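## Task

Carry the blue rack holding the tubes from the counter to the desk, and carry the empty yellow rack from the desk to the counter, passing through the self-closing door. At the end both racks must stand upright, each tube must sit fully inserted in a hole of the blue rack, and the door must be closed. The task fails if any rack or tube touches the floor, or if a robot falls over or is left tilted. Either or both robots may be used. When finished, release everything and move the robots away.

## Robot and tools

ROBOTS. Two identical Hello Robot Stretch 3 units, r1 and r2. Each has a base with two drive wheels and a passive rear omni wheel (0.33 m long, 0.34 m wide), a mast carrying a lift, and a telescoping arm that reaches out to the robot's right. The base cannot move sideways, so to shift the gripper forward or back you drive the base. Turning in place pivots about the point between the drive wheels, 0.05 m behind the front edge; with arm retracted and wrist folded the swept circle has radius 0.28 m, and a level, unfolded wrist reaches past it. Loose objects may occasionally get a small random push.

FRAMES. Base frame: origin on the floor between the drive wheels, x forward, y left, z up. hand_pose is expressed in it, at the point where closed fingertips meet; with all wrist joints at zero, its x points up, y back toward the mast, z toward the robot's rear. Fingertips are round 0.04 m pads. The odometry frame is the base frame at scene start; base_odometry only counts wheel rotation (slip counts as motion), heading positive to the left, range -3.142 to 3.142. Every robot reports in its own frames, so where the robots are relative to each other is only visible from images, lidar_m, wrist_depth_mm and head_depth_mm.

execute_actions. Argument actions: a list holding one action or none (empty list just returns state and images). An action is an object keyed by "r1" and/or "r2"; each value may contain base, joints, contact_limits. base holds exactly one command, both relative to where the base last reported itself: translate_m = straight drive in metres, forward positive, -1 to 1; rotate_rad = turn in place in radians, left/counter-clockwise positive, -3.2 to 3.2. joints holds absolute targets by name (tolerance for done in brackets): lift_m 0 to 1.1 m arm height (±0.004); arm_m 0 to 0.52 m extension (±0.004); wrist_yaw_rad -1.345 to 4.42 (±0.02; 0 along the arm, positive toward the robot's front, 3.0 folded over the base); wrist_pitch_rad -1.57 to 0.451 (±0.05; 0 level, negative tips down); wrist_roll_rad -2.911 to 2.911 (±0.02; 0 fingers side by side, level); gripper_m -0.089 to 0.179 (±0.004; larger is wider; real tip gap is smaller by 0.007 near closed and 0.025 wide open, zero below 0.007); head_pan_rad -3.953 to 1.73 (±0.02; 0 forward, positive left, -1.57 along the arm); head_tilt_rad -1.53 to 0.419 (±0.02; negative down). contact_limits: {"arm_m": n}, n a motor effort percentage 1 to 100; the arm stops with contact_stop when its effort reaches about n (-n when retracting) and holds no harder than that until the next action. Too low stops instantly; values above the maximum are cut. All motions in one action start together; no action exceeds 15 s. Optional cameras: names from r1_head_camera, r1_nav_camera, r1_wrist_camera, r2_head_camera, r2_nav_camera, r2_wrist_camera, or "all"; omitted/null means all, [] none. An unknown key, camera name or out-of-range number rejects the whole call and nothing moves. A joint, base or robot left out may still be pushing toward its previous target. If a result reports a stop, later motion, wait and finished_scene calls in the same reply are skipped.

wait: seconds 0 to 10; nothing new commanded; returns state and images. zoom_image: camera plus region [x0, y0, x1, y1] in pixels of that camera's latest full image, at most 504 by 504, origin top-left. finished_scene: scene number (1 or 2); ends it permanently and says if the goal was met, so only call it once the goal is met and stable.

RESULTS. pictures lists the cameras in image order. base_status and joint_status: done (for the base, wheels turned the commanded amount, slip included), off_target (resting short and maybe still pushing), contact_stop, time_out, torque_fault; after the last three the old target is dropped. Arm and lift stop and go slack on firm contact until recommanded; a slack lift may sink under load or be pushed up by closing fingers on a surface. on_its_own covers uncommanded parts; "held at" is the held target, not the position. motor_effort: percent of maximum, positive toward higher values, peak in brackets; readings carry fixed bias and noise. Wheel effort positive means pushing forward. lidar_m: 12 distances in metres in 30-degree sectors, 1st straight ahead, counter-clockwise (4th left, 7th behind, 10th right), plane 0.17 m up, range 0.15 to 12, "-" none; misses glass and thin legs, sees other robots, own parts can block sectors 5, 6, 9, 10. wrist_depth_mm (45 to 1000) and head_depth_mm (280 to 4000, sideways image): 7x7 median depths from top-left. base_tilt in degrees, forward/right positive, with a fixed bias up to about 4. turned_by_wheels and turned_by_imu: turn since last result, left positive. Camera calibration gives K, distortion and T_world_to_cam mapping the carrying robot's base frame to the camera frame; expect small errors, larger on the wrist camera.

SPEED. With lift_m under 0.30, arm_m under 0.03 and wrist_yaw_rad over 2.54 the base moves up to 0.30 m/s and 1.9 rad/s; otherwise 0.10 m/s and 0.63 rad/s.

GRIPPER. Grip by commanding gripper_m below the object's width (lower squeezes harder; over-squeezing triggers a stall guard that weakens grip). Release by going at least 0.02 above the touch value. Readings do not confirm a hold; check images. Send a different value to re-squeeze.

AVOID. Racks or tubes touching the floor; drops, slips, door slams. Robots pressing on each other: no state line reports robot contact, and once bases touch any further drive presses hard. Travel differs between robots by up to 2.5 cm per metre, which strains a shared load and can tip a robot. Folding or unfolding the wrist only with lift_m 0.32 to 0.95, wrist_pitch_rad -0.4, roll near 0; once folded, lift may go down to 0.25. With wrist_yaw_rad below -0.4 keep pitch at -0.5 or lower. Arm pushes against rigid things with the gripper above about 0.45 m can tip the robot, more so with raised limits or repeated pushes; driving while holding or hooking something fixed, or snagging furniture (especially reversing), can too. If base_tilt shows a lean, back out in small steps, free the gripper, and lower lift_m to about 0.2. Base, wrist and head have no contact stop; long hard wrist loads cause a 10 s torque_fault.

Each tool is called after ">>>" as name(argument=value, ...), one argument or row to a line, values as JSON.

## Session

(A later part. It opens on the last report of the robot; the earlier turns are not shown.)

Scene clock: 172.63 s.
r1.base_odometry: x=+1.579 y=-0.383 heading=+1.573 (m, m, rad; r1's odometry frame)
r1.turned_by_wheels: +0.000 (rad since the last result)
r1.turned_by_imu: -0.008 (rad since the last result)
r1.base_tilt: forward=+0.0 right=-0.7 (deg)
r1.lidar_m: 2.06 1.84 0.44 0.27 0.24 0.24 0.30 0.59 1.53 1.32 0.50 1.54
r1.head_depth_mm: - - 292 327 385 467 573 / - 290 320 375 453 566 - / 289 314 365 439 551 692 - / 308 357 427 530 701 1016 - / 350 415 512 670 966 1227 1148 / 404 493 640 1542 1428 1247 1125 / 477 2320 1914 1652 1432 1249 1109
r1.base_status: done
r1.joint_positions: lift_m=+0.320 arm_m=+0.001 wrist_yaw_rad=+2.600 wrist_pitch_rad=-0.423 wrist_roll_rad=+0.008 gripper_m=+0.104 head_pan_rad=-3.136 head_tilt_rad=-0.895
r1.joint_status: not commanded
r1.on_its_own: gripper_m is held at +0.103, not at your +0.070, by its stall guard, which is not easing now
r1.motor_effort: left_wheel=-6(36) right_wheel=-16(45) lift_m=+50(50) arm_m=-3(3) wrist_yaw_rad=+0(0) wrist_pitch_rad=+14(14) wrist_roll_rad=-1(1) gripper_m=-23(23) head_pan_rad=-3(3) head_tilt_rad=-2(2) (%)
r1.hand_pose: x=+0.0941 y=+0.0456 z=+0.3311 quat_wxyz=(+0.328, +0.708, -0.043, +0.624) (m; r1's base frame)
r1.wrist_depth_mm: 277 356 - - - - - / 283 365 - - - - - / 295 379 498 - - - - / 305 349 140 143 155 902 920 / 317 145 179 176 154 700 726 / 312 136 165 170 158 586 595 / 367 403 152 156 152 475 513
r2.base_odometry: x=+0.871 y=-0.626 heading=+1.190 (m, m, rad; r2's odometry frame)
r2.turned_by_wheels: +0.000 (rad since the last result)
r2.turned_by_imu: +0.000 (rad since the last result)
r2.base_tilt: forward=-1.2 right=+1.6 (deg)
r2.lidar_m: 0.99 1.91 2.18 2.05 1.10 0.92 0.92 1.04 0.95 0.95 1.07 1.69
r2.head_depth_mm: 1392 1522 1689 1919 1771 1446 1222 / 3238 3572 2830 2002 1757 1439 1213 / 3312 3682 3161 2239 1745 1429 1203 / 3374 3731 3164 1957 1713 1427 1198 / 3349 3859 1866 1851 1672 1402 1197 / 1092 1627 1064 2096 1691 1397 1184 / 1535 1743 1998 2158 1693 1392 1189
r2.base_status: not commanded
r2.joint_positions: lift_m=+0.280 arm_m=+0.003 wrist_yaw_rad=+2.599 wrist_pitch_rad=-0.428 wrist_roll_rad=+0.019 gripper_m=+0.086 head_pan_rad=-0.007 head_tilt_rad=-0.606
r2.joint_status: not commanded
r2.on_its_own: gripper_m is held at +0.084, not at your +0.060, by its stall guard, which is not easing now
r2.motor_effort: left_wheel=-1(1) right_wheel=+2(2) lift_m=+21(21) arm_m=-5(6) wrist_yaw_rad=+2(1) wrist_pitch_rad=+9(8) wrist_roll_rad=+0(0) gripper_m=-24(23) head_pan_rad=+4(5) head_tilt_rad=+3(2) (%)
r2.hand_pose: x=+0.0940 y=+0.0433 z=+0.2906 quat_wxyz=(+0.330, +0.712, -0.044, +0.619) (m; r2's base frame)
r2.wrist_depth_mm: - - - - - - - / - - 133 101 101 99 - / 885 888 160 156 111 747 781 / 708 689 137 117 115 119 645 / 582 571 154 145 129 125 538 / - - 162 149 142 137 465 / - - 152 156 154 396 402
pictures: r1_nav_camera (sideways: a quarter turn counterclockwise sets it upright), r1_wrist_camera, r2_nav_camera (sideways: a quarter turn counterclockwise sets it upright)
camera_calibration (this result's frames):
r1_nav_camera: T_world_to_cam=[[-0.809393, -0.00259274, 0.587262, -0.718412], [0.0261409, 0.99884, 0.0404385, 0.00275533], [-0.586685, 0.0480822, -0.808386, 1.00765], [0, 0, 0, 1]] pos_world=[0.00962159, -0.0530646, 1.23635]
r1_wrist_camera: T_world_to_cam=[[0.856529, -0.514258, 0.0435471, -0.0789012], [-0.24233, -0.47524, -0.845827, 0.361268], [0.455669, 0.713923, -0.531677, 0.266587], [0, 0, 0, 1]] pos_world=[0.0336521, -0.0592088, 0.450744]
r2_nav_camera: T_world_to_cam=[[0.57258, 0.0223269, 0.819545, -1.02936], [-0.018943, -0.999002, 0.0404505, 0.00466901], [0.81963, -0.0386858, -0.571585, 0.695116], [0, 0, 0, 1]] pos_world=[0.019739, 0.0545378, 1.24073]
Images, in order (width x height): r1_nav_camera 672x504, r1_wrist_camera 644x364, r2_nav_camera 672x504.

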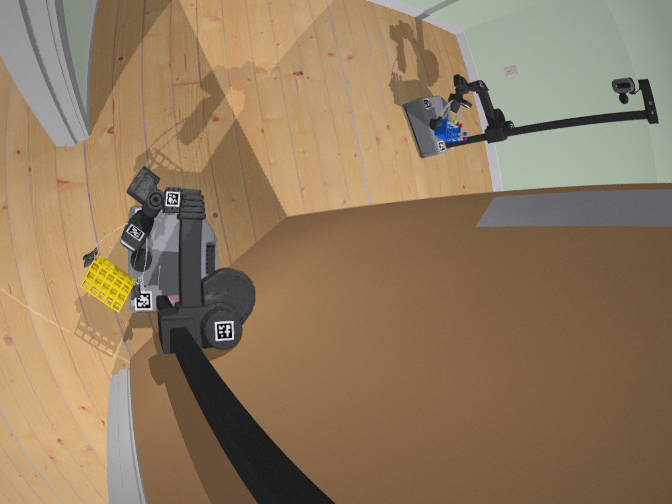

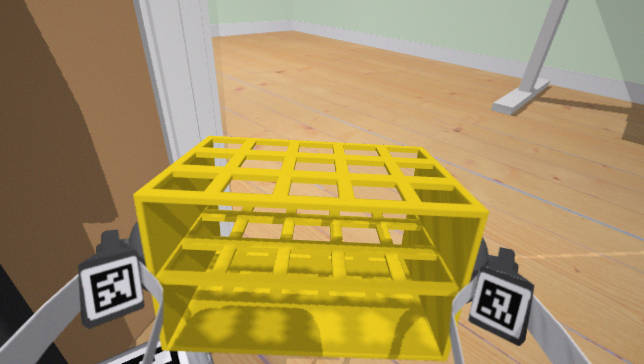

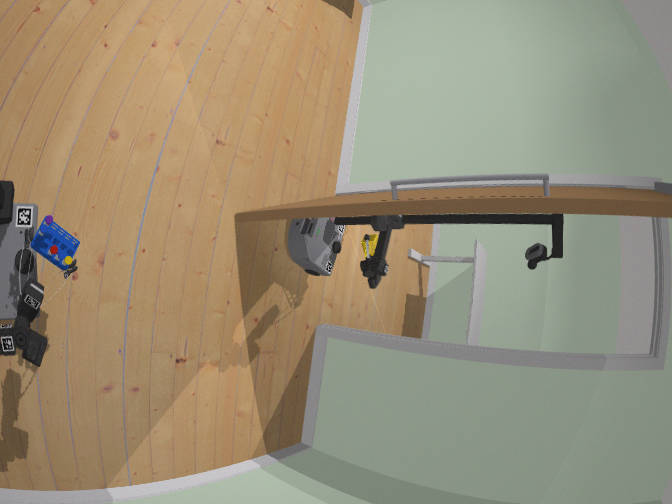

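>>> execute_actions(
  actions=[
    {"r1":{"base":{"translate_m":-0.3}}},
  ],
  cameras=[],
)

>>> execute_actions(
  actions=[
    {"r1":{"base":{"rotate_rad":-0.4}}},
  ],
  cameras=["r1_nav_camera","r2_nav_camera","r1_wrist_camera"],
)

Scene clock: 180.50 s.
r1.base_odometry: x=+1.580 y=-0.683 heading=+1.574 (m, m, rad; r1's odometry frame)
r1.turned_by_wheels: +0.000 (rad since the last result)
r1.turned_by_imu: +0.001 (rad since the last result)
r1.base_tilt: forward=+0.0 right=-0.6 (deg)
r1.lidar_m: 2.36 0.60 0.27 0.22 0.22 0.24 0.37 1.30 1.62 1.40 0.87 0.70
r1.head_depth_mm: 290 304 332 366 408 462 529 / 326 358 397 451 519 602 - / 2035 2220 511 590 709 835 - / 2044 2298 1969 1645 1428 1249 - / 1982 2239 1976 1655 1429 1244 1147 / 1941 2208 1977 1655 1420 1248 1131 / 1890 2159 1981 1646 1420 1251 1115
r1.base_status: done
r1.joint_positions: lift_m=+0.320 arm_m=+0.001 wrist_yaw_rad=+2.600 wrist_pitch_rad=-0.423 wrist_roll_rad=+0.008 gripper_m=+0.104 head_pan_rad=-3.136 head_tilt_rad=-0.895
r1.joint_status: not commanded
r1.on_its_own: gripper_m is held at +0.103, not at your +0.070, by its stall guard, which is not easing now
r1.motor_effort: left_wheel=+1(17) right_wheel=-7(33) lift_m=+50(50) arm_m=-3(3) wrist_yaw_rad=+0(1) wrist_pitch_rad=+14(14) wrist_roll_rad=-1(1) gripper_m=-23(23) head_pan_rad=-2(3) head_tilt_rad=-2(3) (%)
r1.hand_pose: x=+0.0941 y=+0.0456 z=+0.3311 quat_wxyz=(+0.328, +0.708, -0.043, +0.624) (m; r1's base frame)
r1.wrist_depth_mm: 215 250 313 420 - - - / 222 264 339 463 - - - / 234 279 332 509 - - - / 245 273 140 143 153 882 905 / 263 146 178 177 153 690 742 / 263 137 165 170 159 591 591 / 305 331 153 155 153 483 503
r2.base_odometry: x=+0.871 y=-0.626 heading=+1.190 (m, m, rad; r2's odometry frame)
r2.turned_by_wheels: +0.000 (rad since the last result)
r2.turned_by_imu: +0.001 (rad since the last result)
r2.base_tilt: forward=-1.3 right=+1.7 (deg)
r2.lidar_m: 1.30 1.04 2.18 2.05 1.10 0.92 0.92 1.03 0.95 0.95 1.07 1.69
r2.head_depth_mm: 1390 1514 1689 1927 1773 1447 1219 / 3227 3592 2861 2026 1746 1435 1207 / 3286 3647 3165 2248 1749 1425 1204 / 3355 3745 3124 2162 1718 1415 1191 / 3433 3836 3094 1949 1595 1406 1197 / 1512 1589 1665 1623 1595 1397 1187 / 1084 1182 1251 1322 1435 1390 1180
r2.base_status: not commanded
r2.joint_positions: lift_m=+0.280 arm_m=+0.003 wrist_yaw_rad=+2.599 wrist_pitch_rad=-0.428 wrist_roll_rad=+0.019 gripper_m=+0.086 head_pan_rad=-0.007 head_tilt_rad=-0.606
r2.joint_status: not commanded
r2.on_its_own: gripper_m is held at +0.084, not at your +0.060, by its stall guard, which is not easing now
r2.motor_effort: left_wheel=-1(1) right_wheel=+1(2) lift_m=+21(21) arm_m=-5(5) wrist_yaw_rad=+1(1) wrist_pitch_rad=+8(8) wrist_roll_rad=+0(0) gripper_m=-23(23) head_pan_rad=+5(4) head_tilt_rad=+2(2) (%)
r2.hand_pose: x=+0.0940 y=+0.0433 z=+0.2906 quat_wxyz=(+0.330, +0.712, -0.044, +0.619) (m; r2's base frame)
r2.wrist_depth_mm: - - - - - - 863 / - - 133 101 101 99 844 / 919 903 160 156 111 744 782 / 708 694 137 117 115 118 653 / 582 572 154 145 130 125 536 / - - 162 149 142 136 460 / - - 152 156 154 396 400
pictures: none
No camera images: the call's "cameras" was empty. Leave "cameras" out to get every camera's image.

Scene clock: 182.10 s.
r1.base_odometry: x=+1.580 y=-0.683 heading=+1.174 (m, m, rad; r1's odometry frame)
r1.turned_by_wheels: -0.400 (rad since the last result)
r1.turned_by_imu: -0.386 (rad since the last result)
r1.base_tilt: forward=+0.0 right=-0.8 (deg)
r1.lidar_m: 0.71 2.12 0.42 0.27 0.24 0.24 0.30 2.18 1.30 1.51 1.40 0.70
r1.head_depth_mm: - - 291 327 385 467 574 / - 290 320 374 452 567 - / 288 313 365 439 549 692 - / 307 356 426 531 698 1018 - / 346 412 508 687 1362 1240 1145 / 2034 2307 1988 1651 1420 1246 1128 / 2009 2264 1973 1659 1420 1246 1114
r1.base_status: done
r1.joint_positions: lift_m=+0.320 arm_m=+0.001 wrist_yaw_rad=+2.600 wrist_pitch_rad=-0.423 wrist_roll_rad=+0.008 gripper_m=+0.104 head_pan_rad=-3.136 head_tilt_rad=-0.895
r1.joint_status: not commanded
r1.on_its_own: gripper_m is held at +0.103, not at your +0.070, by its stall guard, which is not easing now
r1.motor_effort: left_wheel=+2(14) right_wheel=-12(22) lift_m=+50(50) arm_m=-3(3) wrist_yaw_rad=+0(0) wrist_pitch_rad=+14(13) wrist_roll_rad=-1(1) gripper_m=-23(23) head_pan_rad=-3(3) head_tilt_rad=-2(2) (%)
r1.hand_pose: x=+0.0941 y=+0.0456 z=+0.3311 quat_wxyz=(+0.328, +0.708, -0.043, +0.624) (m; r1's base frame)
r1.wrist_depth_mm: 277 347 568 - - - - / 287 365 592 - - - - / 294 383 490 - - - - / 303 349 140 142 154 940 936 / 313 145 178 176 153 698 723 / 313 137 164 170 158 598 589 / 363 396 153 156 152 487 513
r2.base_odometry: x=+0.871 y=-0.626 heading=+1.190 (m, m, rad; r2's odometry frame)
r2.turned_by_wheels: +0.000 (rad since the last result)
r2.turned_by_imu: +0.000 (rad since the last result)
r2.base_tilt: forward=-1.3 right=+1.6 (deg)
r2.lidar_m: 1.31 1.07 2.19 2.04 1.10 0.92 0.92 1.03 0.95 0.95 1.06 1.69
r2.head_depth_mm: 1393 1519 1680 1928 1771 1446 1228 / 3297 3553 2861 2008 1753 1436 1210 / 3295 3729 3149 2233 1750 1428 1207 / 3369 3798 3124 2197 1730 1418 1202 / 3437 3864 3034 1718 1613 1407 1192 / 1534 1596 1506 1687 1603 1396 1191 / 1159 1245 1323 1390 1511 1386 1182
r2.base_status: not commanded
r2.joint_positions: lift_m=+0.280 arm_m=+0.003 wrist_yaw_rad=+2.599 wrist_pitch_rad=-0.428 wrist_roll_rad=+0.019 gripper_m=+0.086 head_pan_rad=-0.007 head_tilt_rad=-0.606
r2.joint_status: not commanded
r2.on_its_own: gripper_m is held at +0.084, not at your +0.060, by its stall guard, which is not easing now
r2.motor_effort: left_wheel=-1(1) right_wheel=+1(2) lift_m=+20(21) arm_m=-5(6) wrist_yaw_rad=+1(1) wrist_pitch_rad=+8(9) wrist_roll_rad=+0(0) gripper_m=-23(22) head_pan_rad=+5(5) head_tilt_rad=+2(2) (%)
r2.hand_pose: x=+0.0940 y=+0.0433 z=+0.2906 quat_wxyz=(+0.330, +0.712, -0.044, +0.619) (m; r2's base frame)
r2.wrist_depth_mm: - - - - - 863 895 / - - 133 101 101 99 851 / 910 881 160 156 111 737 805 / 700 700 137 117 115 119 648 / 582 570 154 145 129 125 535 / - - 162 149 142 136 459 / - - 152 156 154 397 402
pictures: r1_nav_camera (sideways: a quarter turn counterclockwise sets it upright), r1_wrist_camera, r2_nav_camera (sideways: a quarter turn counterclockwise sets it upright)
camera_calibration (this result's frames):
r1_nav_camera: T_world_to_cam=[[-0.809394, -0.0025939, 0.58726, -0.71841], [0.0261394, 0.99884, 0.0404385, 0.00275526], [-0.586684, 0.0480813, -0.808387, 1.00765], [0, 0, 0, 1]] pos_world=[0.00962179, -0.0530646, 1.23635]
r1_wrist_camera: T_world_to_cam=[[0.856529, -0.514258, 0.0435462, -0.0789016], [-0.242331, -0.475239, -0.845827, 0.361268], [0.455669, 0.713923, -0.531677, 0.266588], [0, 0, 0, 1]] pos_world=[0.0336521, -0.0592102, 0.450744]
r2_nav_camera: T_world_to_cam=[[0.57258, 0.0223269, 0.819545, -1.02936], [-0.018943, -0.999002, 0.0404505, 0.004669], [0.81963, -0.0386858, -0.571585, 0.695116], [0, 0, 0, 1]] pos_world=[0.019739, 0.0545378, 1.24073]
Images, in order (width x height): r1_nav_camera 672x504, r1_wrist_camera 644x364, r2_nav_camera 672x504.

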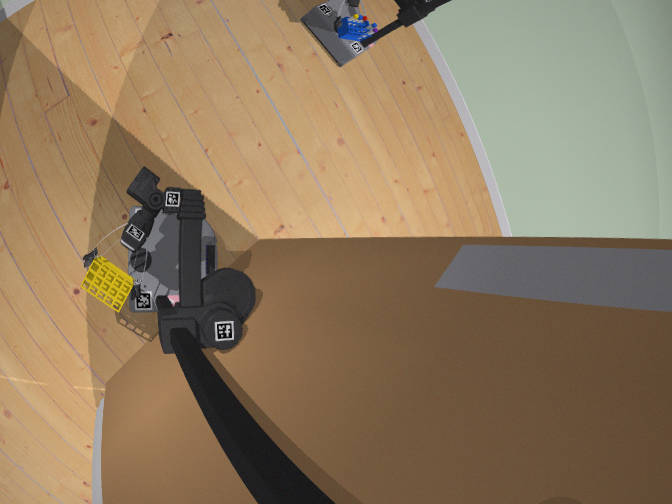

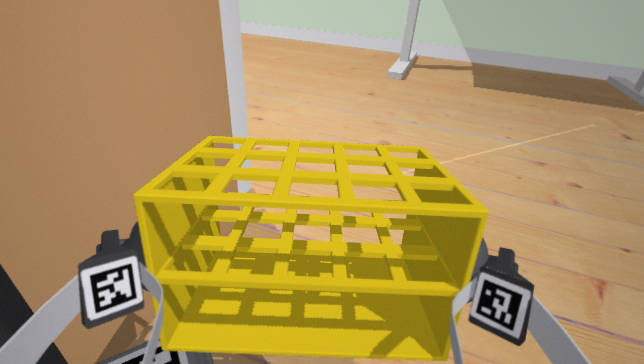

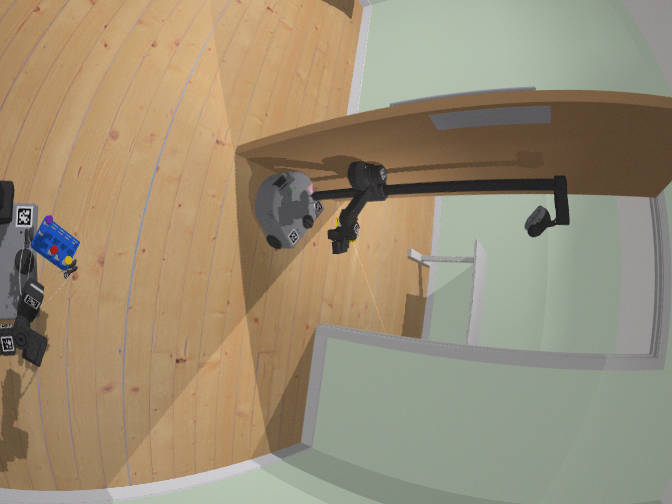

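>>> execute_actions(
  actions=[
    {"r1":{"base":{"translate_m":-0.25}},"r2":{"base":{"translate_m":0.3}}},
  ],
  cameras=["r1_nav_camera","r2_nav_camera"],
)

Scene clock: 191.43 s.
r1.base_odometry: x=+1.483 y=-0.913 heading=+1.174 (m, m, rad; r1's odometry frame)
r1.turned_by_wheels: +0.000 (rad since the last result)
r1.turned_by_imu: +0.001 (rad since the last result)
r1.base_tilt: forward=+0.1 right=-0.8 (deg)
r1.lidar_m: 0.94 2.31 0.30 0.23 0.23 0.24 0.34 1.98 0.90 1.67 1.55 1.04
r1.head_depth_mm: - 289 311 348 398 461 539 / 1836 1963 368 418 492 592 - / 2062 2272 1971 1657 1339 782 - / 2272 2429 1968 1656 1418 1267 - / 2106 2318 1989 1655 1418 1250 1147 / 1970 2225 1980 1642 1421 1243 1128 / 1834 2075 1966 1653 1419 1245 1116
r1.base_status: done
r1.joint_positions: lift_m=+0.320 arm_m=+0.001 wrist_yaw_rad=+2.600 wrist_pitch_rad=-0.423 wrist_roll_rad=+0.008 gripper_m=+0.104 head_pan_rad=-3.136 head_tilt_rad=-0.895
r1.joint_status: not commanded
r1.on_its_own: gripper_m is held at +0.103, not at your +0.070, by its stall guard, which is not easing now
r1.motor_effort: left_wheel=+1(10) right_wheel=-4(21) lift_m=+50(50) arm_m=-3(3) wrist_yaw_rad=+1(1) wrist_pitch_rad=+14(13) wrist_roll_rad=-1(1) gripper_m=-23(23) head_pan_rad=-3(3) head_tilt_rad=-2(2) (%)
r1.hand_pose: x=+0.0941 y=+0.0456 z=+0.3311 quat_wxyz=(+0.328, +0.708, -0.043, +0.624) (m; r1's base frame)
r1.wrist_depth_mm: 231 275 360 507 - - - / 239 291 381 568 - - - / 248 306 366 615 - - - / 262 292 140 143 154 913 955 / 275 145 177 176 153 700 732 / 278 136 165 170 158 592 603 / 319 351 152 156 152 481 513
r2.base_odometry: x=+0.982 y=-0.348 heading=+1.190 (m, m, rad; r2's odometry frame)
r2.turned_by_wheels: +0.000 (rad since the last result)
r2.turned_by_imu: +0.002 (rad since the last result)
r2.base_tilt: forward=-1.2 right=+1.7 (deg)
r2.lidar_m: 1.47 0.90 1.01 2.12 1.45 1.21 1.21 1.20 1.01 1.01 1.13 1.40
r2.head_depth_mm: 2904 2525 1396 1578 1723 1439 1218 / 3018 3321 3257 2172 1767 1433 1211 / 3063 3395 3177 2237 1741 1427 1201 / 3146 3418 3080 2225 1738 1413 1203 / 3208 3604 3103 2205 1709 1413 1192 / 3225 3550 1750 1772 1592 1296 1181 / 1150 1233 1340 1464 1282 1225 1180
r2.base_status: done
r2.joint_positions: lift_m=+0.280 arm_m=+0.003 wrist_yaw_rad=+2.599 wrist_pitch_rad=-0.428 wrist_roll_rad=+0.019 gripper_m=+0.086 head_pan_rad=-0.007 head_tilt_rad=-0.605
r2.joint_status: not commanded
r2.on_its_own: gripper_m is held at +0.084, not at your +0.060, by its stall guard, which is not easing now
r2.motor_effort: left_wheel=-1(5) right_wheel=+2(7) lift_m=+21(21) arm_m=-5(5) wrist_yaw_rad=+1(1) wrist_pitch_rad=+8(8) wrist_roll_rad=+0(0) gripper_m=-24(23) head_pan_rad=+5(4) head_tilt_rad=+2(3) (%)
r2.hand_pose: x=+0.0940 y=+0.0433 z=+0.2906 quat_wxyz=(+0.330, +0.712, -0.044, +0.619) (m; r2's base frame)
r2.wrist_depth_mm: - - - - 863 864 912 / - - 133 101 101 99 - / 925 881 160 147 111 642 775 / 705 695 137 117 115 119 644 / 580 578 154 145 129 125 538 / - - 162 149 140 137 460 / - - 152 156 154 394 401
pictures: r1_nav_camera (sideways: a quarter turn counterclockwise sets it upright), r2_nav_camera (sideways: a quarter turn counterclockwise sets it upright)
camera_calibration (this result's frames):
r1_nav_camera: T_world_to_cam=[[-0.809395, -0.00259565, 0.587259, -0.718409], [0.0261372, 0.99884, 0.0404386, 0.00275522], [-0.586683, 0.0480801, -0.808388, 1.00765], [0, 0, 0, 1]] pos_world=[0.00962198, -0.0530646, 1.23635]
r2_nav_camera: T_world_to_cam=[[0.572138, 0.0223301, 0.819853, -1.02976], [-0.0189646, -0.999002, 0.040444, 0.00467764], [0.819938, -0.0386877, -0.571143, 0.69454], [0, 0, 0, 1]] pos_world=[0.019772, 0.0545376, 1.24074]
Images, in order (width x height): r1_nav_camera 672x504, r2_nav_camera 672x504.

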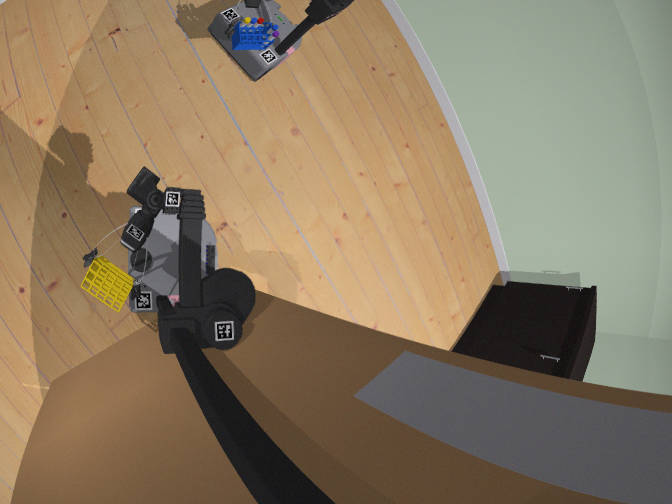

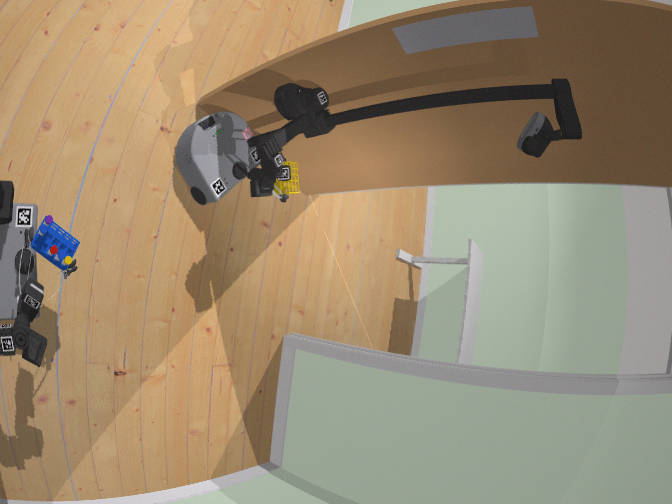

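>>> execute_actions(
  actions=[
    {"r1":{"base":{"translate_m":-0.22}},"r2":{"joints":{"head_tilt_rad":-0.75}}},
  ],
  cameras=["r1_nav_camera","r2_nav_camera","r2_head_camera"],
)

Scene clock: 198.60 s.
r1.base_odometry: x=+1.399 y=-1.116 heading=+1.175 (m, m, rad; r1's odometry frame)
r1.turned_by_wheels: +0.001 (rad since the last result)
r1.turned_by_imu: +0.142 (rad since the last result)
r1.base_tilt: forward=+0.1 right=-0.8 (deg)
r1.lidar_m: 1.11 0.45 0.24 0.21 0.21 1.60 1.85 1.80 0.80 0.80 1.61 1.12
r1.head_depth_mm: 1804 1991 1977 1655 1422 1247 551 / 2076 2303 1976 1658 1412 1245 - / 1974 2260 1976 1654 1424 1272 - / 1865 2161 1981 1649 1424 1267 - / 1765 2038 1977 1649 1421 1248 1150 / 1676 1920 1978 1657 1422 1247 1131 / 1601 1805 1944 1654 1425 1249 1110
r1.base_status: done
r1.joint_positions: lift_m=+0.320 arm_m=+0.001 wrist_yaw_rad=+2.600 wrist_pitch_rad=-0.423 wrist_roll_rad=+0.008 gripper_m=+0.104 head_pan_rad=-3.136 head_tilt_rad=-0.895
r1.joint_status: not commanded
r1.on_its_own: gripper_m is held at +0.103, not at your +0.070, by its stall guard, which is not easing now; right_wheel is at rest, and its effort (-26) is outside its rest range (-18 to +18)
r1.motor_effort: left_wheel=+7(14) right_wheel=-26(40) lift_m=+50(50) arm_m=-3(3) wrist_yaw_rad=+0(1) wrist_pitch_rad=+14(14) wrist_roll_rad=-1(1) gripper_m=-23(23) head_pan_rad=-3(3) head_tilt_rad=-2(3) (%)
r1.hand_pose: x=+0.0940 y=+0.0456 z=+0.3311 quat_wxyz=(+0.328, +0.708, -0.043, +0.624) (m; r1's base frame)
r1.wrist_depth_mm: 203 235 292 378 553 - - / 213 250 312 410 612 - - / 223 263 304 451 712 - - / 233 256 140 143 154 918 927 / 248 145 178 176 154 683 730 / 257 136 164 170 158 595 613 / 296 318 152 156 152 491 514
r2.base_odometry: x=+0.982 y=-0.348 heading=+1.190 (m, m, rad; r2's odometry frame)
r2.turned_by_wheels: +0.000 (rad since the last result)
r2.turned_by_imu: +0.001 (rad since the last result)
r2.base_tilt: forward=-1.3 right=+1.7 (deg)
r2.lidar_m: 1.48 0.80 1.01 2.12 1.45 1.22 1.21 1.21 1.01 1.01 1.13 1.40
r2.head_depth_mm: 2793 1352 1475 1744 1579 1341 1158 / 2937 3237 2437 1798 1576 1328 1155 / 2937 3346 2421 1903 1541 1318 1144 / 3099 3127 2413 1881 1542 1307 1140 / 3221 3286 2373 1857 1530 1297 1135 / 3295 2893 1698 1782 1521 1289 1133 / 1164 1270 1389 1526 1254 1208 1123
r2.base_status: not commanded
r2.joint_positions: lift_m=+0.280 arm_m=+0.003 wrist_yaw_rad=+2.599 wrist_pitch_rad=-0.428 wrist_roll_rad=+0.019 gripper_m=+0.086 head_pan_rad=-0.007 head_tilt_rad=-0.740
r2.joint_status: all done
r2.on_its_own: gripper_m is held at +0.084, not at your +0.060, by its stall guard, which is not easing now
r2.motor_effort: left_wheel=-1(1) right_wheel=+2(2) lift_m=+21(21) arm_m=-5(5) wrist_yaw_rad=+1(1) wrist_pitch_rad=+9(8) wrist_roll_rad=+0(0) gripper_m=-23(23) head_pan_rad=+4(4) head_tilt_rad=-2(10) (%)
r2.hand_pose: x=+0.0940 y=+0.0433 z=+0.2906 quat_wxyz=(+0.330, +0.712, -0.044, +0.619) (m; r2's base frame)
r2.wrist_depth_mm: - - - - 871 884 940 / - - 133 101 101 99 - / 914 892 160 147 111 752 816 / 704 705 137 117 115 119 643 / 581 571 154 145 129 125 541 / - - 162 149 140 137 462 / - - 152 156 154 395 402
pictures: r1_nav_camera (sideways: a quarter turn counterclockwise sets it upright), r2_head_camera (sideways: a quarter turn clockwise sets it upright), r2_nav_camera (sideways: a quarter turn counterclockwise sets it upright)
camera_calibration (this result's frames):
r1_nav_camera: T_world_to_cam=[[-0.809396, -0.00259758, 0.587258, -0.718407], [0.0261347, 0.99884, 0.0404386, 0.00275517], [-0.586682, 0.0480787, -0.808389, 1.00765], [0, 0, 0, 1]] pos_world=[0.00962222, -0.0530646, 1.23635]
r2_head_camera: T_world_to_cam=[[-0.703466, -0.0433055, -0.709408, 0.951668], [-0.0147441, 0.998816, -0.0463516, 0.0650919], [0.710576, -0.0221472, -0.703272, 0.871452], [0, 0, 0, 1]] pos_world=[0.0511926, -0.0045023, 1.29101]
r2_nav_camera: T_world_to_cam=[[0.677429, 0.0216157, 0.735271, -0.920144], [-0.0133999, -0.99904, 0.0417158, 0.00299517], [0.735466, -0.038112, -0.676488, 0.832092], [0, 0, 0, 1]] pos_world=[0.0113963, 0.0545946, 1.23933]
Images, in order (width x height): r1_nav_camera 672x504, r2_head_camera 896x504, r2_nav_camera 672x504.

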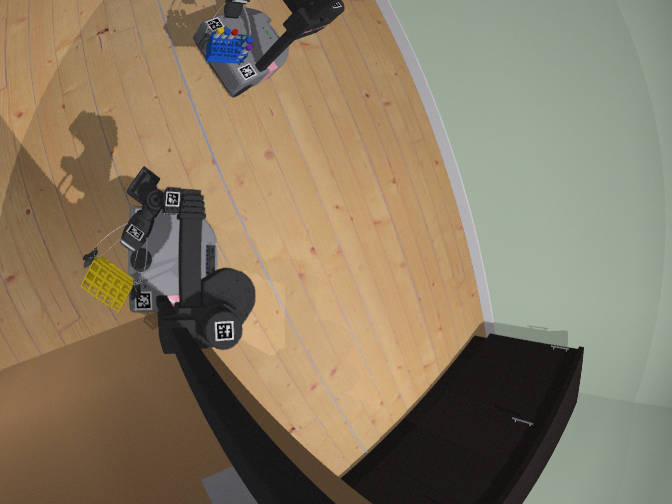

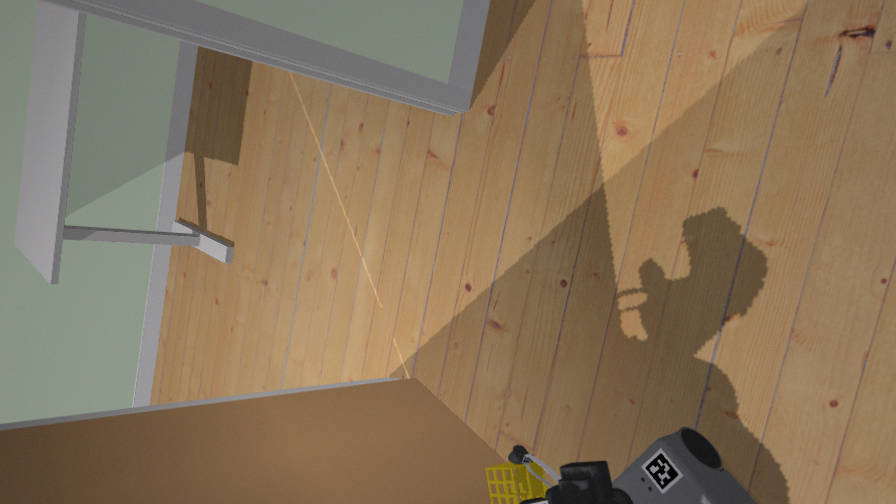

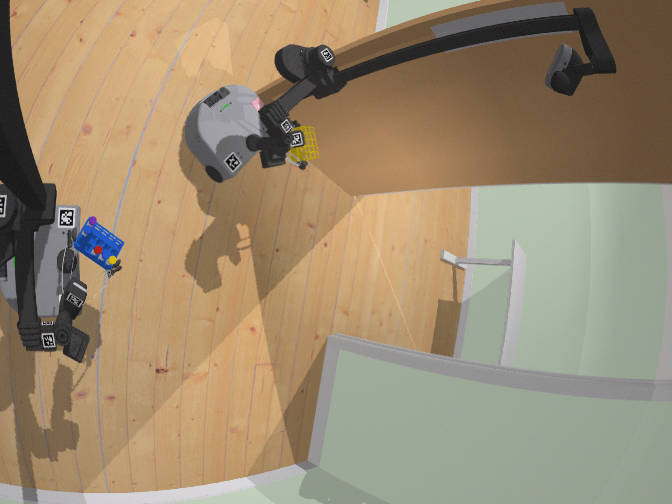

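>>> execute_actions(
  actions=[
    {"r1":{"base":{"rotate_rad":0.08}},"r2":{"base":{"rotate_rad":-0.05}}},
  ],
  cameras=[],
)

>>> execute_actions(
  actions=[
    {"r2":{"base":{"translate_m":1.0}},"r1":{"joints":{"head_pan_rad":0,"head_tilt_rad":-1.0}}},
  ],
  cameras=["r1_nav_camera","r2_nav_camera","r2_head_camera"],
)

Scene clock: 216.57 s.
r1.base_odometry: x=+1.399 y=-1.116 heading=+1.255 (m, m, rad; r1's odometry frame)
r1.turned_by_wheels: +0.080 (rad since the last result)
r1.turned_by_imu: +0.078 (rad since the last result)
r1.base_tilt: forward=+0.1 right=-0.7 (deg)
r1.lidar_m: 1.22 0.38 0.22 0.20 0.20 1.64 1.83 1.80 0.80 1.64 1.61 1.12
r1.head_depth_mm: 2007 2218 1978 1666 1425 1252 1129 / 1984 2280 1968 1649 1426 1245 - / 1873 2199 1987 1655 1424 1269 - / 1784 2094 1985 1640 1422 1270 - / 1707 1973 1972 1645 1428 1245 1146 / 1633 1873 1976 1642 1418 1247 1133 / 1571 1783 1947 1663 1423 1250 1109
r1.base_status: done
r1.joint_positions: lift_m=+0.320 arm_m=+0.001 wrist_yaw_rad=+2.600 wrist_pitch_rad=-0.423 wrist_roll_rad=+0.008 gripper_m=+0.104 head_pan_rad=-3.136 head_tilt_rad=-0.895
r1.joint_status: not commanded
r1.on_its_own: gripper_m is held at +0.103, not at your +0.070, by its stall guard, which is not easing now
r1.motor_effort: left_wheel=+1(6) right_wheel=+0(23) lift_m=+50(50) arm_m=-3(3) wrist_yaw_rad=+0(1) wrist_pitch_rad=+14(13) wrist_roll_rad=-1(1) gripper_m=-23(23) head_pan_rad=-3(3) head_tilt_rad=-2(2) (%)
r1.hand_pose: x=+0.0940 y=+0.0456 z=+0.3311 quat_wxyz=(+0.328, +0.708, -0.043, +0.624) (m; r1's base frame)
r1.wrist_depth_mm: 194 220 266 343 463 - - / 204 235 288 372 517 - - / 214 247 287 408 583 - - / 226 246 140 142 154 923 954 / 240 145 178 176 154 698 720 / 246 137 165 171 159 590 600 / 287 304 152 156 152 477 509
r2.base_odometry: x=+0.982 y=-0.348 heading=+1.140 (m, m, rad; r2's odometry frame)
r2.turned_by_wheels: -0.050 (rad since the last result)
r2.turned_by_imu: -0.049 (rad since the last result)
r2.base_tilt: forward=-1.3 right=+1.7 (deg)
r2.lidar_m: 1.48 0.80 0.97 2.12 1.50 1.22 1.21 1.25 1.01 1.01 1.11 1.40
r2.head_depth_mm: 1199 1295 1501 1756 1568 1331 1158 / 2914 3213 1634 1794 1560 1329 1151 / 2947 3322 2420 1893 1556 1311 1145 / 3001 3142 2408 1883 1552 1311 1140 / 3212 3268 2367 1867 1530 1305 1131 / 3258 3203 2280 1812 1518 1287 1133 / 1261 1349 1463 1633 1445 1210 1129
r2.base_status: done
r2.joint_positions: lift_m=+0.280 arm_m=+0.003 wrist_yaw_rad=+2.599 wrist_pitch_rad=-0.428 wrist_roll_rad=+0.019 gripper_m=+0.086 head_pan_rad=-0.007 head_tilt_rad=-0.741
r2.joint_status: not commanded
r2.on_its_own: gripper_m is held at +0.084, not at your +0.060, by its stall guard, which is not easing now
r2.motor_effort: left_wheel=+2(6) right_wheel=-2(5) lift_m=+21(21) arm_m=-5(5) wrist_yaw_rad=+1(1) wrist_pitch_rad=+9(8) wrist_roll_rad=+0(0) gripper_m=-23(23) head_pan_rad=+5(4) head_tilt_rad=-3(2) (%)
r2.hand_pose: x=+0.0940 y=+0.0433 z=+0.2906 quat_wxyz=(+0.330, +0.712, -0.044, +0.619) (m; r2's base frame)
r2.wrist_depth_mm: - - - - 874 914 - / - - 133 102 102 99 - / 925 881 159 156 111 740 807 / 713 693 137 117 115 118 649 / 580 571 154 145 129 125 538 / - - 162 149 140 137 458 / - - 152 156 154 396 401
pictures: none
No camera images: the call's "cameras" was empty. Leave "cameras" out to get every camera's image.

Scene clock: 221.73 s.
r1.base_odometry: x=+1.399 y=-1.116 heading=+1.255 (m, m, rad; r1's odometry frame)
r1.turned_by_wheels: +0.000 (rad since the last result)
r1.turned_by_imu: -0.001 (rad since the last result)
r1.base_tilt: forward=+0.2 right=-0.8 (deg)
r1.lidar_m: 1.22 0.38 0.22 0.20 0.20 1.64 1.83 1.80 1.93 1.63 1.61 0.42
r1.head_depth_mm: 958 413 531 1033 815 1167 1101 / 2347 1288 1410 688 801 1114 1102 / 2561 2100 1775 1540 1131 1178 1114 / 2488 2100 1784 1539 1360 1212 1071 / 2577 2088 1783 1546 1349 1213 811 / 2577 2107 1765 1542 1355 1192 1067 / 2540 2112 1774 1481 980 821 705
r1.base_status: not commanded
r1.joint_positions: lift_m=+0.320 arm_m=+0.001 wrist_yaw_rad=+2.600 wrist_pitch_rad=-0.423 wrist_roll_rad=+0.008 gripper_m=+0.104 head_pan_rad=-0.007 head_tilt_rad=-0.987
r1.joint_status: all done
r1.on_its_own: gripper_m is held at +0.103, not at your +0.070, by its stall guard, which is not easing now
r1.motor_effort: left_wheel=+1(0) right_wheel=+0(0) lift_m=+50(50) arm_m=-3(3) wrist_yaw_rad=+0(1) wrist_pitch_rad=+14(14) wrist_roll_rad=-1(1) gripper_m=-23(23) head_pan_rad=+4(49) head_tilt_rad=-5(12) (%)
r1.hand_pose: x=+0.0940 y=+0.0456 z=+0.3311 quat_wxyz=(+0.328, +0.708, -0.043, +0.624) (m; r1's base frame)
r1.wrist_depth_mm: 195 221 265 339 459 - - / 204 234 288 371 528 - - / 214 249 285 416 583 - - / 224 243 140 142 155 902 961 / 240 145 178 177 155 697 738 / 247 137 165 171 159 597 590 / 284 308 152 156 153 481 509
r2.base_odometry: x=+1.400 y=+0.561 heading=+1.140 (m, m, rad; r2's odometry frame)
r2.turned_by_wheels: +0.000 (rad since the last result)
r2.turned_by_imu: +0.006 (rad since the last result)
r2.base_tilt: forward=-1.2 right=+1.7 (deg)
r2.lidar_m: 2.14 0.62 0.56 0.56 0.68 2.20 2.19 1.44 1.18 1.02 0.52 0.55
r2.head_depth_mm: 2092 2436 2470 1924 1575 1326 1060 / 2112 2483 2452 1903 1561 1329 1152 / 2125 2530 2430 1889 1554 1319 1149 / 2167 2516 2337 1868 1550 1313 1141 / 2258 2637 2368 1872 1531 1304 1135 / 2351 2682 2335 1842 1517 1290 1132 / 2410 2754 2329 1849 1508 1287 1127
r2.base_status: done
r2.joint_positions: lift_m=+0.280 arm_m=+0.003 wrist_yaw_rad=+2.599 wrist_pitch_rad=-0.428 wrist_roll_rad=+0.019 gripper_m=+0.086 head_pan_rad=-0.007 head_tilt_rad=-0.742
r2.joint_status: not commanded
r2.on_its_own: gripper_m is held at +0.084, not at your +0.060, by its stall guard, which is not easing now
r2.motor_effort: left_wheel=+1(9) right_wheel=-1(5) lift_m=+21(21) arm_m=-5(5) wrist_yaw_rad=+1(1) wrist_pitch_rad=+8(8) wrist_roll_rad=+0(0) gripper_m=-23(23) head_pan_rad=+5(4) head_tilt_rad=-3(3) (%)
r2.hand_pose: x=+0.0940 y=+0.0433 z=+0.2906 quat_wxyz=(+0.330, +0.712, -0.044, +0.619) (m; r2's base frame)
r2.wrist_depth_mm: 482 497 511 536 582 - - / 516 546 134 102 101 99 - / 569 595 160 156 111 737 822 / 611 640 137 117 115 118 647 / 578 572 154 145 129 125 542 / - - 162 148 140 137 460 / - - 152 156 154 396 399
pictures: r1_nav_camera (sideways: a quarter turn counterclockwise sets it upright), r2_head_camera (sideways: a quarter turn clockwise sets it upright), r2_nav_camera (sideways: a quarter turn counterclockwise sets it upright)
camera_calibration (this result's frames):
r1_nav_camera: T_world_to_cam=[[0.860258, -0.00835376, 0.50979, -0.627671], [-0.0353117, -0.998441, 0.0432265, -0.000494445], [0.508634, -0.0551875, -0.859212, 1.06703], [0, 0, 0, 1]] pos_world=[-0.00278796, 0.0531498, 1.23681]
r2_head_camera: T_world_to_cam=[[-0.704449, -0.0432989, -0.708433, 0.950402], [-0.0148085, 0.998817, -0.0463217, 0.0650533], [0.7096, -0.0221405, -0.704257, 0.872739], [0, 0, 0, 1]] pos_world=[0.0511775, -0.00450219, 1.29094]
r2_nav_camera: T_world_to_cam=[[0.678448, 0.0216088, 0.734331, -0.918926], [-0.013342, -0.99904, 0.0417249, 0.00298301], [0.734528, -0.0381056, -0.677508, 0.833424], [0, 0, 0, 1]] pos_world=[0.0113095, 0.0545952, 1.23932]
Images, in order (width x height): r1_nav_camera 672x504, r2_head_camera 896x504, r2_nav_camera 672x504.

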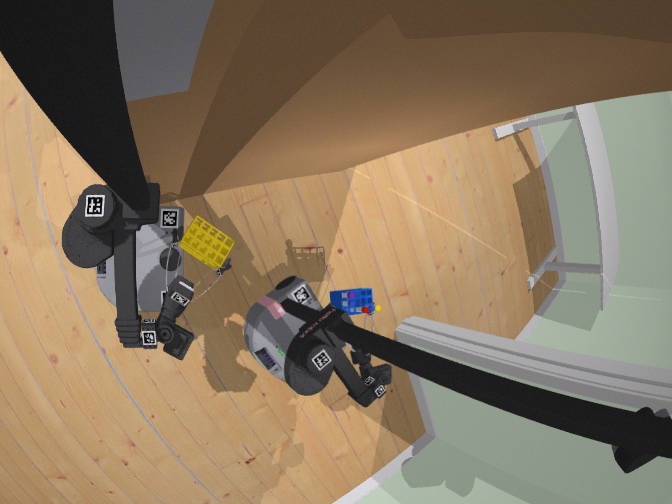

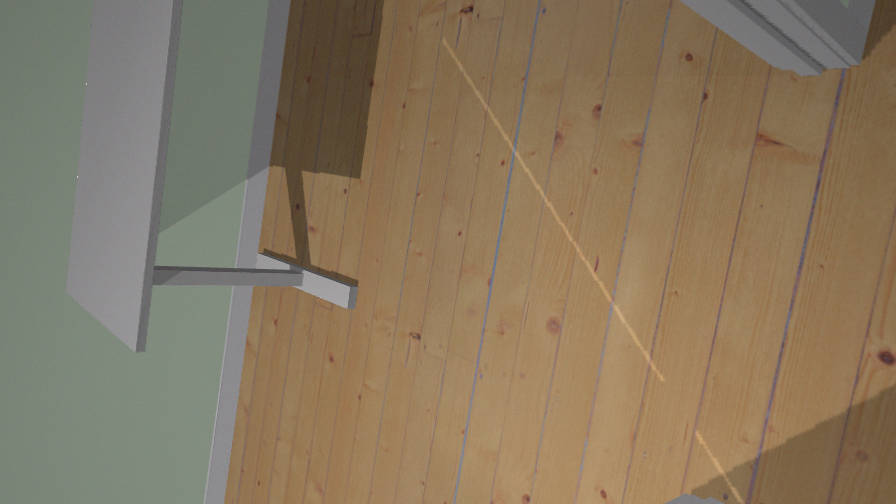

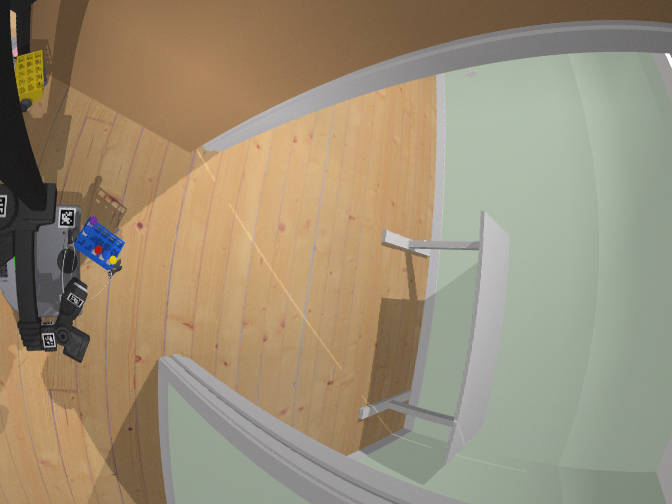

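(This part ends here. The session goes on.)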